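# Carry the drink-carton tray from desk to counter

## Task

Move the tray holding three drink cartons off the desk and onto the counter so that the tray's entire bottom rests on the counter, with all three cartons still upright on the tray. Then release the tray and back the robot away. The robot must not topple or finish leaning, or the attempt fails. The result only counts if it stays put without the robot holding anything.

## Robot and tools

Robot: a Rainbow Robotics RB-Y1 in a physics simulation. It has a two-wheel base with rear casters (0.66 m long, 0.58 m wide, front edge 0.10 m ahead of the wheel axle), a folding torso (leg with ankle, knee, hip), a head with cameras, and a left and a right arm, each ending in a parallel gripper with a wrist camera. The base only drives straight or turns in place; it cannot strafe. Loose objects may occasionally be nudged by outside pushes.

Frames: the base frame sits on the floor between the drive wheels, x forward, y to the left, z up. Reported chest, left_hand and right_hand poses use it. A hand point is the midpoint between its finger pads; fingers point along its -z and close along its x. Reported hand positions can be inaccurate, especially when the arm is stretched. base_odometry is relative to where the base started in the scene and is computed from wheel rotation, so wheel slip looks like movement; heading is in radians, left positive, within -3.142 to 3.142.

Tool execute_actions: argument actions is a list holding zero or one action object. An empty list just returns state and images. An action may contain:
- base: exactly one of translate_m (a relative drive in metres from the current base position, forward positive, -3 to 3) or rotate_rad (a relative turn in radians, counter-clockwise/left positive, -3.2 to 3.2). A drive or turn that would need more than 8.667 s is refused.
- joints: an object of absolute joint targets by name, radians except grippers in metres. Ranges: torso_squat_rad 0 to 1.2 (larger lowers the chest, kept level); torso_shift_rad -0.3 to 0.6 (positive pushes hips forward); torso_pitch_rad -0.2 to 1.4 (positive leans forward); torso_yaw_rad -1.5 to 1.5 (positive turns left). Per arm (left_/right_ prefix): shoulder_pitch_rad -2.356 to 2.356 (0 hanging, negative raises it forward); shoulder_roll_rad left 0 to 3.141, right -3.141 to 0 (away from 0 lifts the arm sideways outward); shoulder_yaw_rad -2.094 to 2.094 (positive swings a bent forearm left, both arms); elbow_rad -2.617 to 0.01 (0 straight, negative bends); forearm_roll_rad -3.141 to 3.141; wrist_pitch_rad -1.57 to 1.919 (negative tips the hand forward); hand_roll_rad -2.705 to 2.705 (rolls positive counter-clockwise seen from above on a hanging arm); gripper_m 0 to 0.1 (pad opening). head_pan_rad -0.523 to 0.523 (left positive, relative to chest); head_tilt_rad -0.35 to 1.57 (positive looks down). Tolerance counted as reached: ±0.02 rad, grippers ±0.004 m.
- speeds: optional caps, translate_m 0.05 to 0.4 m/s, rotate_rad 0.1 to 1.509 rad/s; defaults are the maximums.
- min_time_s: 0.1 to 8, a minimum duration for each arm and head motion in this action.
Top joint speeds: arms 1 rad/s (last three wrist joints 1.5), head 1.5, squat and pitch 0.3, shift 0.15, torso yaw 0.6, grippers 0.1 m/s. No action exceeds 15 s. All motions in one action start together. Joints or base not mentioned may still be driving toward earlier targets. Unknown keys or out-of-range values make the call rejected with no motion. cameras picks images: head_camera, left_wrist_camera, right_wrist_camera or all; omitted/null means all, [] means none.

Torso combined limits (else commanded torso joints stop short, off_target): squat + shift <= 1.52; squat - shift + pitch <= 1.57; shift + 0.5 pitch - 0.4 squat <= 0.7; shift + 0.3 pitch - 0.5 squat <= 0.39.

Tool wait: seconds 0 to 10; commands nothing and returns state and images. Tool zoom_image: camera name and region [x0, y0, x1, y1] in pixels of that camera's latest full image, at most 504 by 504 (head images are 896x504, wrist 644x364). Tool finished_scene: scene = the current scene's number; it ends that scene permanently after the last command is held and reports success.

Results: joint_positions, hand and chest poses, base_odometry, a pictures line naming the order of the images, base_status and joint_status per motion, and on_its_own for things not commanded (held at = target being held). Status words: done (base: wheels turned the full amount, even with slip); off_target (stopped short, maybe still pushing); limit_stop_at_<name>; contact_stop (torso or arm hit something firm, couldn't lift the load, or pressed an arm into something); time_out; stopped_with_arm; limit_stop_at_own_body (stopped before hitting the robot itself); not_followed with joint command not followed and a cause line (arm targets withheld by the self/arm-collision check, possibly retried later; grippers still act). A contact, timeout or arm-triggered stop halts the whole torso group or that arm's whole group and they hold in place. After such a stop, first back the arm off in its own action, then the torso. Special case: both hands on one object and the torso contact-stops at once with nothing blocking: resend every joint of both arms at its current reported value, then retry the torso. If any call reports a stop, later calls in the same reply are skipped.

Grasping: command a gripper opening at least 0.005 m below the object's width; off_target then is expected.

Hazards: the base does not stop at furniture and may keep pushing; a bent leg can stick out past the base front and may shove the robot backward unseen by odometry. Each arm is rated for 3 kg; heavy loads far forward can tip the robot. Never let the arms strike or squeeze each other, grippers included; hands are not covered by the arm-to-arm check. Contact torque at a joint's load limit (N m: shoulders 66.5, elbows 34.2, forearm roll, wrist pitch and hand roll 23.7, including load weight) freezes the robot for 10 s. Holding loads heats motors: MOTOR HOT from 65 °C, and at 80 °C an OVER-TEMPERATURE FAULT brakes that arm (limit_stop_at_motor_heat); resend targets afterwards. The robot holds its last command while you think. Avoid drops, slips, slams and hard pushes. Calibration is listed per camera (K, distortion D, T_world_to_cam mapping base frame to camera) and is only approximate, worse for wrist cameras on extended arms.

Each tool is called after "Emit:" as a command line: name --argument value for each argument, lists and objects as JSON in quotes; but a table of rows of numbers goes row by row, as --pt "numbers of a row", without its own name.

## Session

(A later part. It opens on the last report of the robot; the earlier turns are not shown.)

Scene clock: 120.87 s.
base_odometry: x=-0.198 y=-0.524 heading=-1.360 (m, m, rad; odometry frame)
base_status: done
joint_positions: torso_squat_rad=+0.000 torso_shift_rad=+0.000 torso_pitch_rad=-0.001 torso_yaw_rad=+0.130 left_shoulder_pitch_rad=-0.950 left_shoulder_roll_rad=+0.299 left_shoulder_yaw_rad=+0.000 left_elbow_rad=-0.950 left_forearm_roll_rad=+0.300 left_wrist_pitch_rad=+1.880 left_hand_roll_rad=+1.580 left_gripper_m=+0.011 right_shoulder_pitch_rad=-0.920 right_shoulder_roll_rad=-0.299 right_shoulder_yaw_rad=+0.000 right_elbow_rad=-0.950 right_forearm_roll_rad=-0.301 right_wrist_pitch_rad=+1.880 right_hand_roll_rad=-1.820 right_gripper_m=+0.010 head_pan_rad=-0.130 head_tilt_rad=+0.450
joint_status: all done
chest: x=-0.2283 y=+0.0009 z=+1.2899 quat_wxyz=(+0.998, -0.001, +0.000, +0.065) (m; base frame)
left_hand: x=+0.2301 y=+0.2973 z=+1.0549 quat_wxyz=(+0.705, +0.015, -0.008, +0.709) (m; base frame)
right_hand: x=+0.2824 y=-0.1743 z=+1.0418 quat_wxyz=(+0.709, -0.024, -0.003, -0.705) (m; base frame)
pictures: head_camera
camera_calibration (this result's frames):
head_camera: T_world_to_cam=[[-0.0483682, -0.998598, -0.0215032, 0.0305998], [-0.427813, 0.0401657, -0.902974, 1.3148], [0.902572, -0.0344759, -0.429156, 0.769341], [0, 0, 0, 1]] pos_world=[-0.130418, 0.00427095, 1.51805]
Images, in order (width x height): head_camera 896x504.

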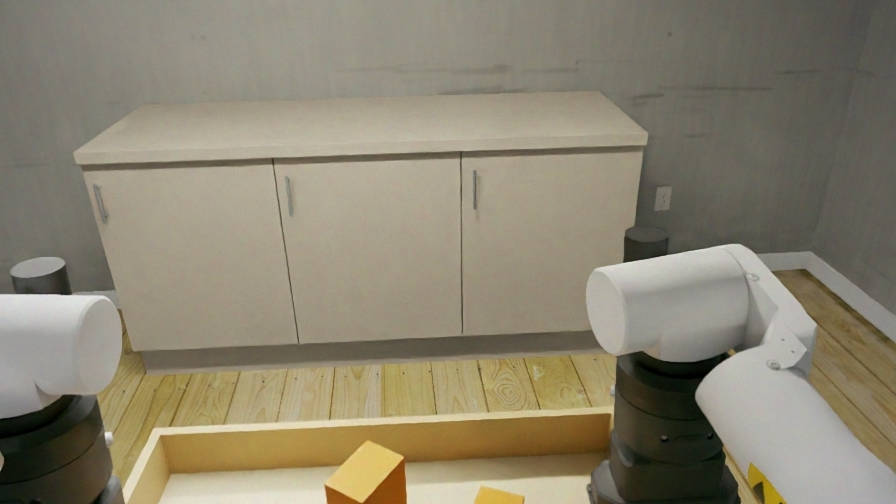

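Emit:
execute_actions --actions '[{"base":{"translate_m":1.72},"joints":{"head_tilt_rad":1.0}}]' --cameras '["head_camera"]'

Emit:
execute_actions --actions '[{"joints":{"torso_shift_rad":0.3}}]'

Scene clock: 137.23 s.
base_odometry: x=+0.162 y=-2.206 heading=-1.359 (m, m, rad; odometry frame)
base_status: done
joint_positions: torso_squat_rad=+0.000 torso_shift_rad=+0.000 torso_pitch_rad=-0.001 torso_yaw_rad=+0.130 left_shoulder_pitch_rad=-0.950 left_shoulder_roll_rad=+0.299 left_shoulder_yaw_rad=+0.000 left_elbow_rad=-0.950 left_forearm_roll_rad=+0.300 left_wrist_pitch_rad=+1.880 left_hand_roll_rad=+1.580 left_gripper_m=+0.011 right_shoulder_pitch_rad=-0.920 right_shoulder_roll_rad=-0.299 right_shoulder_yaw_rad=+0.000 right_elbow_rad=-0.950 right_forearm_roll_rad=-0.301 right_wrist_pitch_rad=+1.880 right_hand_roll_rad=-1.820 right_gripper_m=+0.010 head_pan_rad=-0.130 head_tilt_rad=+1.000
joint_status: all done
chest: x=-0.2282 y=+0.0009 z=+1.2899 quat_wxyz=(+0.998, -0.001, +0.000, +0.065) (m; base frame)
left_hand: x=+0.2302 y=+0.2973 z=+1.0548 quat_wxyz=(+0.705, +0.015, -0.008, +0.709) (m; base frame)
right_hand: x=+0.2825 y=-0.1743 z=+1.0417 quat_wxyz=(+0.709, -0.024, -0.003, -0.705) (m; base frame)
pictures: head_camera
camera_calibration (this result's frames):
head_camera: T_world_to_cam=[[-0.0531063, -0.998563, 0.00715329, -0.013072], [-0.836729, 0.0405874, -0.546111, 0.698645], [0.545036, -0.0349873, -0.837682, 1.30409], [0, 0, 0, 1]] pos_world=[-0.126891, 0.00421707, 1.47404]
Images, in order (width x height): head_camera 896x504.

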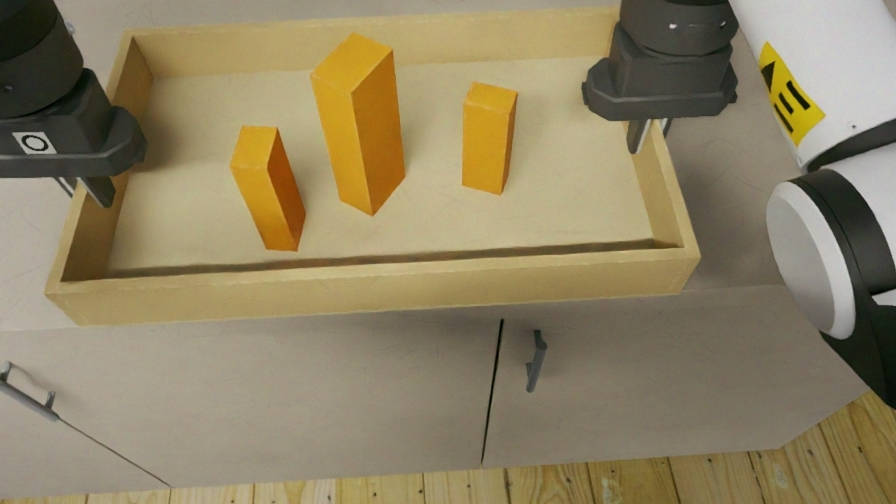

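Scene clock: 140.03 s.
base_odometry: x=+0.162 y=-2.206 heading=-1.359 (m, m, rad; odometry frame)
base_status: not commanded
joint_positions: torso_squat_rad=+0.000 torso_shift_rad=+0.300 torso_pitch_rad=+0.000 torso_yaw_rad=+0.130 left_shoulder_pitch_rad=-0.950 left_shoulder_roll_rad=+0.299 left_shoulder_yaw_rad=+0.000 left_elbow_rad=-0.950 left_forearm_roll_rad=+0.300 left_wrist_pitch_rad=+1.880 left_hand_roll_rad=+1.580 left_gripper_m=+0.011 right_shoulder_pitch_rad=-0.920 right_shoulder_roll_rad=-0.299 right_shoulder_yaw_rad=+0.000 right_elbow_rad=-0.950 right_forearm_roll_rad=-0.301 right_wrist_pitch_rad=+1.880 right_hand_roll_rad=-1.820 right_gripper_m=+0.010 head_pan_rad=-0.130 head_tilt_rad=+1.000
joint_status: all done
chest: x=-0.0211 y=+0.0009 z=+1.2586 quat_wxyz=(+0.998, -0.001, +0.000, +0.065) (m; base frame)
left_hand: x=+0.4373 y=+0.2973 z=+1.0234 quat_wxyz=(+0.705, +0.015, -0.008, +0.709) (m; base frame)
right_hand: x=+0.4896 y=-0.1743 z=+1.0102 quat_wxyz=(+0.709, -0.024, -0.003, -0.705) (m; base frame)
pictures: head_camera, left_wrist_camera, right_wrist_camera
camera_calibration (this result's frames):
head_camera: T_world_to_cam=[[-0.053105, -0.998563, 0.007165, -0.00188569], [-0.836848, 0.0405875, -0.545929, 0.85464], [0.544854, -0.0349875, -0.837801, 1.16509], [0, 0, 0, 1]] pos_world=[0.0803015, 0.00419285, 1.4427]
left_wrist_camera: T_world_to_cam=[[-0.0340945, 0.999116, 0.0246061, -0.309634], [0.739464, 0.00865599, 0.67314, -0.988942], [0.672332, 0.0411457, -0.739105, 0.540428], [0, 0, 0, 1]] pos_world=[0.357383, 0.295684, 1.07275]
right_wrist_camera: T_world_to_cam=[[0.00432016, 0.996141, -0.0876647, 0.264092], [0.79952, 0.0492137, 0.59862, -0.952023], [0.600624, -0.0726758, -0.796222, 0.584846], [0, 0, 0, 1]] pos_world=[0.408748, -0.173716, 1.05872]
Images, in order (width x height): head_camera 896x504, left_wrist_camera 644x364, right_wrist_camera 644x364.

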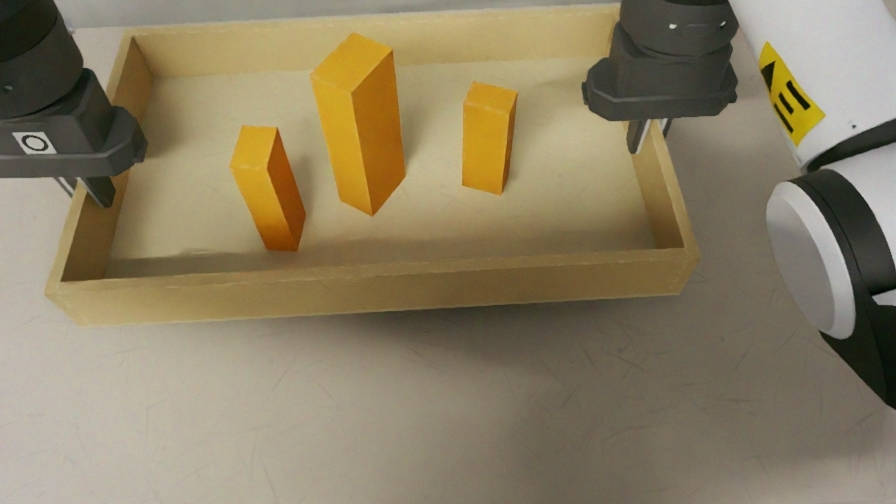

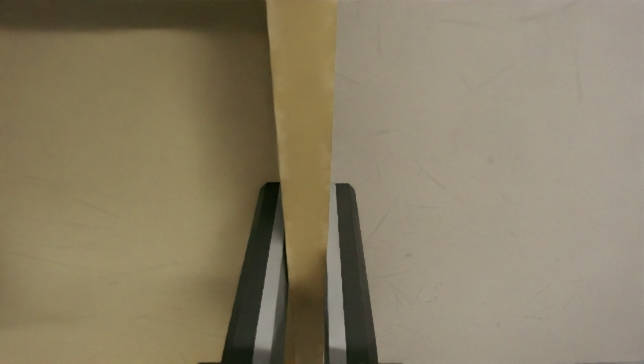

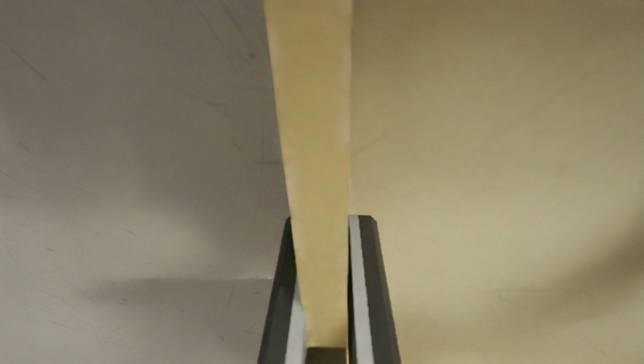

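Emit:
execute_actions --actions '[{"joints":{"torso_squat_rad":0.3}}]' --cameras '["head_camera"]'

Emit:
execute_actions --actions '[{"joints":{"torso_squat_rad":0.36}}]' --cameras '["head_camera"]'

Emit:
execute_actions --actions '[{"joints":{"torso_squat_rad":0.41}}]' --cameras '["head_camera"]'

Scene clock: 148.83 s.
base_odometry: x=+0.162 y=-2.206 heading=-1.359 (m, m, rad; odometry frame)
base_status: not commanded
joint_positions: torso_squat_rad=+0.300 torso_shift_rad=+0.300 torso_pitch_rad=-0.001 torso_yaw_rad=+0.130 left_shoulder_pitch_rad=-0.950 left_shoulder_roll_rad=+0.299 left_shoulder_yaw_rad=+0.000 left_elbow_rad=-0.950 left_forearm_roll_rad=+0.300 left_wrist_pitch_rad=+1.880 left_hand_roll_rad=+1.580 left_gripper_m=+0.011 right_shoulder_pitch_rad=-0.920 right_shoulder_roll_rad=-0.299 right_shoulder_yaw_rad=+0.000 right_elbow_rad=-0.950 right_forearm_roll_rad=-0.301 right_wrist_pitch_rad=+1.880 right_hand_roll_rad=-1.820 right_gripper_m=+0.010 head_pan_rad=-0.130 head_tilt_rad=+1.000
joint_status: all done
chest: x=-0.0305 y=+0.0009 z=+1.2288 quat_wxyz=(+0.998, -0.001, +0.000, +0.065) (m; base frame)
left_hand: x=+0.4279 y=+0.2972 z=+0.9938 quat_wxyz=(+0.705, +0.015, -0.008, +0.709) (m; base frame)
right_hand: x=+0.4802 y=-0.1743 z=+0.9806 quat_wxyz=(+0.709, -0.024, -0.003, -0.705) (m; base frame)
pictures: head_camera
camera_calibration (this result's frames):
head_camera: T_world_to_cam=[[-0.0531075, -0.998563, 0.00714464, -0.00217083], [-0.836639, 0.0405874, -0.546249, 0.830867], [0.545174, -0.0349874, -0.837592, 1.14498], [0, 0, 0, 1]] pos_world=[0.0708052, 0.00416957, 1.41291]
Images, in order (width x height): head_camera 896x504.

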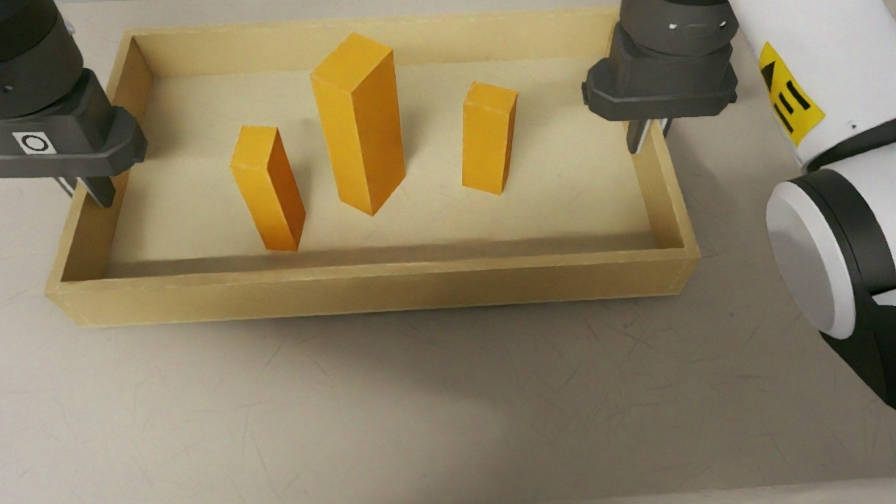

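Scene clock: 149.73 s.
base_odometry: x=+0.162 y=-2.206 heading=-1.359 (m, m, rad; odometry frame)
base_status: not commanded
joint_positions: torso_squat_rad=+0.360 torso_shift_rad=+0.300 torso_pitch_rad=-0.002 torso_yaw_rad=+0.130 left_shoulder_pitch_rad=-0.951 left_shoulder_roll_rad=+0.299 left_shoulder_yaw_rad=+0.000 left_elbow_rad=-0.951 left_forearm_roll_rad=+0.300 left_wrist_pitch_rad=+1.880 left_hand_roll_rad=+1.580 left_gripper_m=+0.011 right_shoulder_pitch_rad=-0.921 right_shoulder_roll_rad=-0.299 right_shoulder_yaw_rad=+0.000 right_elbow_rad=-0.951 right_forearm_roll_rad=-0.301 right_wrist_pitch_rad=+1.880 right_hand_roll_rad=-1.820 right_gripper_m=+0.010 head_pan_rad=-0.130 head_tilt_rad=+1.000
joint_status: all done
chest: x=-0.0351 y=+0.0009 z=+1.2158 quat_wxyz=(+0.998, -0.001, -0.001, +0.065) (m; base frame)
left_hand: x=+0.4241 y=+0.2972 z=+0.9821 quat_wxyz=(+0.705, +0.014, -0.009, +0.709) (m; base frame)
right_hand: x=+0.4764 y=-0.1742 z=+0.9690 quat_wxyz=(+0.709, -0.023, -0.004, -0.705) (m; base frame)
pictures: head_camera
camera_calibration (this result's frames):
head_camera: T_world_to_cam=[[-0.0531143, -0.998563, 0.00709033, -0.00226775], [-0.83608, 0.0405869, -0.547105, 0.820997], [0.546031, -0.0349871, -0.837034, 1.13601], [0, 0, 0, 1]] pos_world=[0.0660016, 0.00415954, 1.40007]
Images, in order (width x height): head_camera 896x504.

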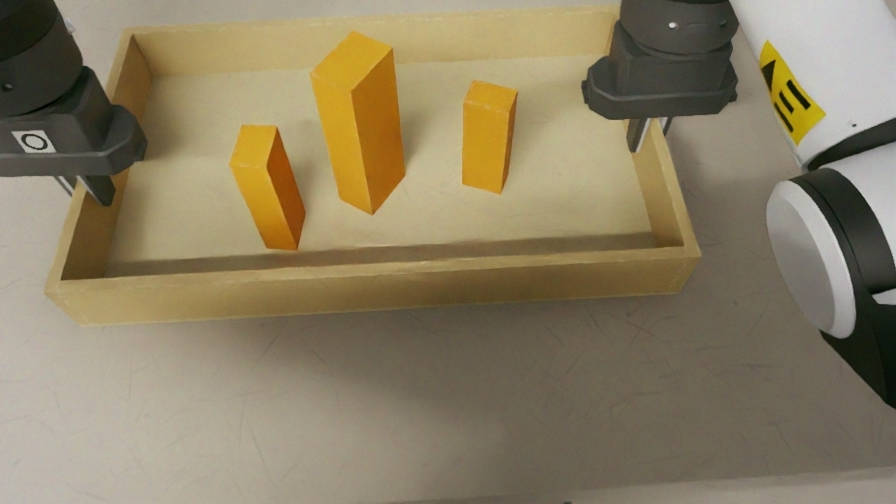

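Scene clock: 150.60 s.
base_odometry: x=+0.162 y=-2.206 heading=-1.359 (m, m, rad; odometry frame)
base_status: not commanded
joint_positions: torso_squat_rad=+0.410 torso_shift_rad=+0.298 torso_pitch_rad=-0.006 torso_yaw_rad=+0.130 left_shoulder_pitch_rad=-0.959 left_shoulder_roll_rad=+0.302 left_shoulder_yaw_rad=+0.001 left_elbow_rad=-0.955 left_forearm_roll_rad=+0.300 left_wrist_pitch_rad=+1.879 left_hand_roll_rad=+1.580 left_gripper_m=+0.011 right_shoulder_pitch_rad=-0.929 right_shoulder_roll_rad=-0.302 right_shoulder_yaw_rad=-0.001 right_elbow_rad=-0.955 right_forearm_roll_rad=-0.300 right_wrist_pitch_rad=+1.879 right_hand_roll_rad=-1.820 right_gripper_m=+0.010 head_pan_rad=-0.130 head_tilt_rad=+1.000
joint_status: all done
chest: x=-0.0414 y=+0.0007 z=+1.2035 quat_wxyz=(+0.998, -0.001, -0.003, +0.065) (m; base frame)
left_hand: x=+0.4226 y=+0.2972 z=+0.9774 quat_wxyz=(+0.706, +0.008, -0.016, +0.708) (m; base frame)
right_hand: x=+0.4749 y=-0.1740 z=+0.9640 quat_wxyz=(+0.709, -0.017, -0.010, -0.705) (m; base frame)
pictures: head_camera
camera_calibration (this result's frames):
head_camera: T_world_to_cam=[[-0.0531393, -0.998566, 0.0065174, -0.0019991], [-0.833732, 0.0407736, -0.550661, 0.813401], [0.549606, -0.0346955, -0.834703, 1.12641], [0, 0, 0, 1]] pos_world=[0.0589722, 0.00391982, 1.38814]
Images, in order (width x height): head_camera 896x504.

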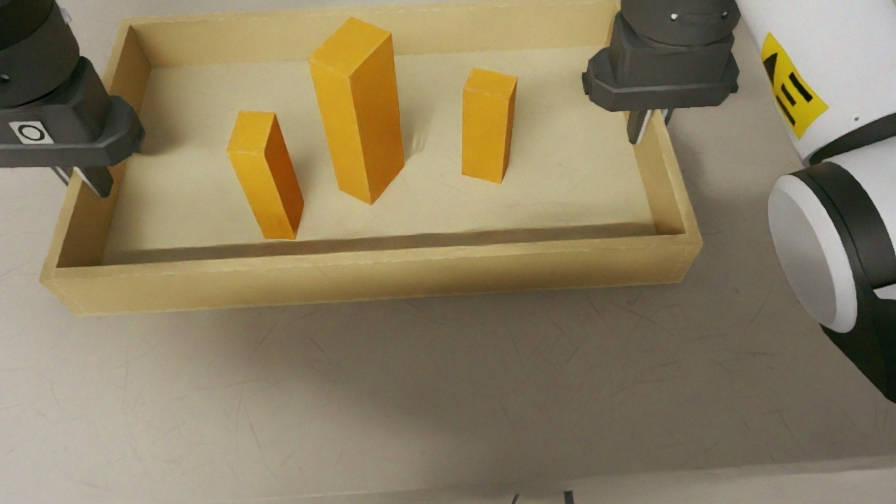

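Emit:
execute_actions --actions '[{"joints":{"torso_squat_rad":0.37,"left_gripper_m":0.06,"right_gripper_m":0.06}}]' --cameras '[]'

Emit:
execute_actions --actions '[{"joints":{"torso_squat_rad":0,"left_shoulder_pitch_rad":-1.05,"right_shoulder_pitch_rad":-1.05},"min_time_s":2}]' --cameras '[]'

Emit:
execute_actions --actions '[{"base":{"translate_m":-0.4},"joints":{"torso_shift_rad":0,"head_tilt_rad":0.6}}]' --cameras '["head_camera"]'

Emit:
finished_scene --scene 1

Scene clock: 163.47 s.
base_odometry: x=+0.162 y=-2.206 heading=-1.360 (m, m, rad; odometry frame)
base_status: not commanded
joint_positions: torso_squat_rad=+0.370 torso_shift_rad=+0.300 torso_pitch_rad=-0.001 torso_yaw_rad=+0.130 left_shoulder_pitch_rad=-0.950 left_shoulder_roll_rad=+0.300 left_shoulder_yaw_rad=+0.000 left_elbow_rad=-0.950 left_forearm_roll_rad=+0.300 left_wrist_pitch_rad=+1.880 left_hand_roll_rad=+1.580 left_gripper_m=+0.060 right_shoulder_pitch_rad=-0.920 right_shoulder_roll_rad=-0.300 right_shoulder_yaw_rad=+0.000 right_elbow_rad=-0.950 right_forearm_roll_rad=-0.300 right_wrist_pitch_rad=+1.880 right_hand_roll_rad=-1.820 right_gripper_m=+0.060 head_pan_rad=-0.130 head_tilt_rad=+1.000
joint_status: all done
chest: x=-0.0355 y=+0.0008 z=+1.2134 quat_wxyz=(+0.998, -0.001, -0.001, +0.065) (m; base frame)
left_hand: x=+0.4234 y=+0.2979 z=+0.9793 quat_wxyz=(+0.705, +0.015, -0.009, +0.709) (m; base frame)
right_hand: x=+0.4759 y=-0.1751 z=+0.9660 quat_wxyz=(+0.708, -0.024, -0.004, -0.705) (m; base frame)
pictures: none
No camera images: the call's "cameras" was empty. Leave "cameras" out to get every camera's image.

Scene clock: 165.77 s.
base_odometry: x=+0.162 y=-2.206 heading=-1.360 (m, m, rad; odometry frame)
base_status: not commanded
joint_positions: torso_squat_rad=+0.000 torso_shift_rad=+0.300 torso_pitch_rad=-0.001 torso_yaw_rad=+0.130 left_shoulder_pitch_rad=-1.050 left_shoulder_roll_rad=+0.300 left_shoulder_yaw_rad=+0.000 left_elbow_rad=-0.950 left_forearm_roll_rad=+0.300 left_wrist_pitch_rad=+1.880 left_hand_roll_rad=+1.580 left_gripper_m=+0.060 right_shoulder_pitch_rad=-1.050 right_shoulder_roll_rad=-0.300 right_shoulder_yaw_rad=+0.000 right_elbow_rad=-0.950 right_forearm_roll_rad=-0.300 right_wrist_pitch_rad=+1.880 right_hand_roll_rad=-1.820 right_gripper_m=+0.060 head_pan_rad=-0.130 head_tilt_rad=+1.000
joint_status: all done
chest: x=-0.0214 y=+0.0008 z=+1.2586 quat_wxyz=(+0.998, -0.001, +0.000, +0.065) (m; base frame)
left_hand: x=+0.4667 y=+0.2844 z=+1.0718 quat_wxyz=(+0.716, -0.014, -0.046, +0.697) (m; base frame)
right_hand: x=+0.5233 y=-0.1482 z=+1.0723 quat_wxyz=(+0.723, +0.024, -0.042, -0.690) (m; base frame)
pictures: none
No camera images: the call's "cameras" was empty. Leave "cameras" out to get every camera's image.

Scene clock: 168.73 s.
base_odometry: x=+0.079 y=-1.815 heading=-1.358 (m, m, rad; odometry frame)
base_status: done
joint_positions: torso_squat_rad=+0.000 torso_shift_rad=+0.000 torso_pitch_rad=-0.001 torso_yaw_rad=+0.130 left_shoulder_pitch_rad=-1.050 left_shoulder_roll_rad=+0.300 left_shoulder_yaw_rad=+0.000 left_elbow_rad=-0.950 left_forearm_roll_rad=+0.300 left_wrist_pitch_rad=+1.880 left_hand_roll_rad=+1.580 left_gripper_m=+0.060 right_shoulder_pitch_rad=-1.050 right_shoulder_roll_rad=-0.300 right_shoulder_yaw_rad=+0.000 right_elbow_rad=-0.950 right_forearm_roll_rad=-0.300 right_wrist_pitch_rad=+1.880 right_hand_roll_rad=-1.820 right_gripper_m=+0.060 head_pan_rad=-0.130 head_tilt_rad=+0.600
joint_status: all done
chest: x=-0.2284 y=+0.0008 z=+1.2899 quat_wxyz=(+0.998, -0.001, -0.001, +0.065) (m; base frame)
left_hand: x=+0.2598 y=+0.2844 z=+1.1033 quat_wxyz=(+0.716, -0.014, -0.046, +0.697) (m; base frame)
right_hand: x=+0.3163 y=-0.1481 z=+1.1039 quat_wxyz=(+0.723, +0.024, -0.042, -0.690) (m; base frame)
pictures: head_camera
camera_calibration (this result's frames):
head_camera: T_world_to_cam=[[-0.0512057, -0.998587, -0.0141831, 0.0189785], [-0.557531, 0.040366, -0.829174, 1.17793], [0.828575, -0.0345509, -0.558811, 0.947399], [0, 0, 0, 1]] pos_world=[-0.127289, 0.004137, 1.50639]
Images, in order (width x height): head_camera 896x504.

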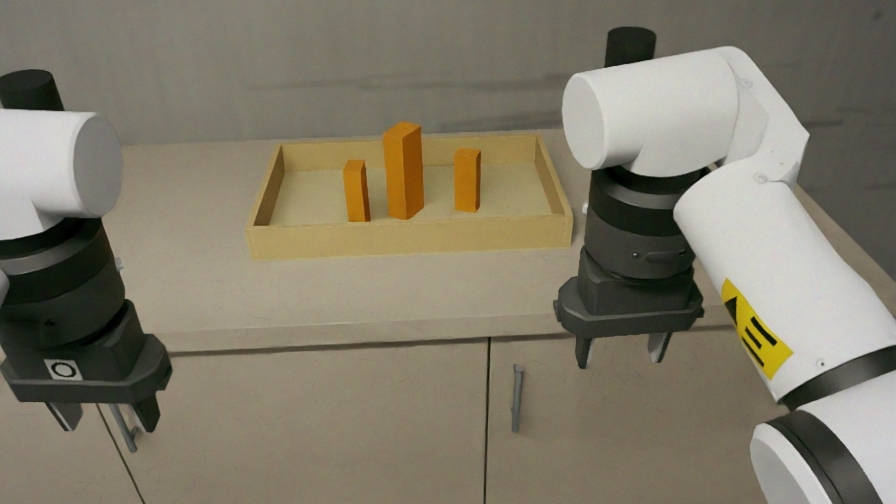

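The scene is finished: the task was done.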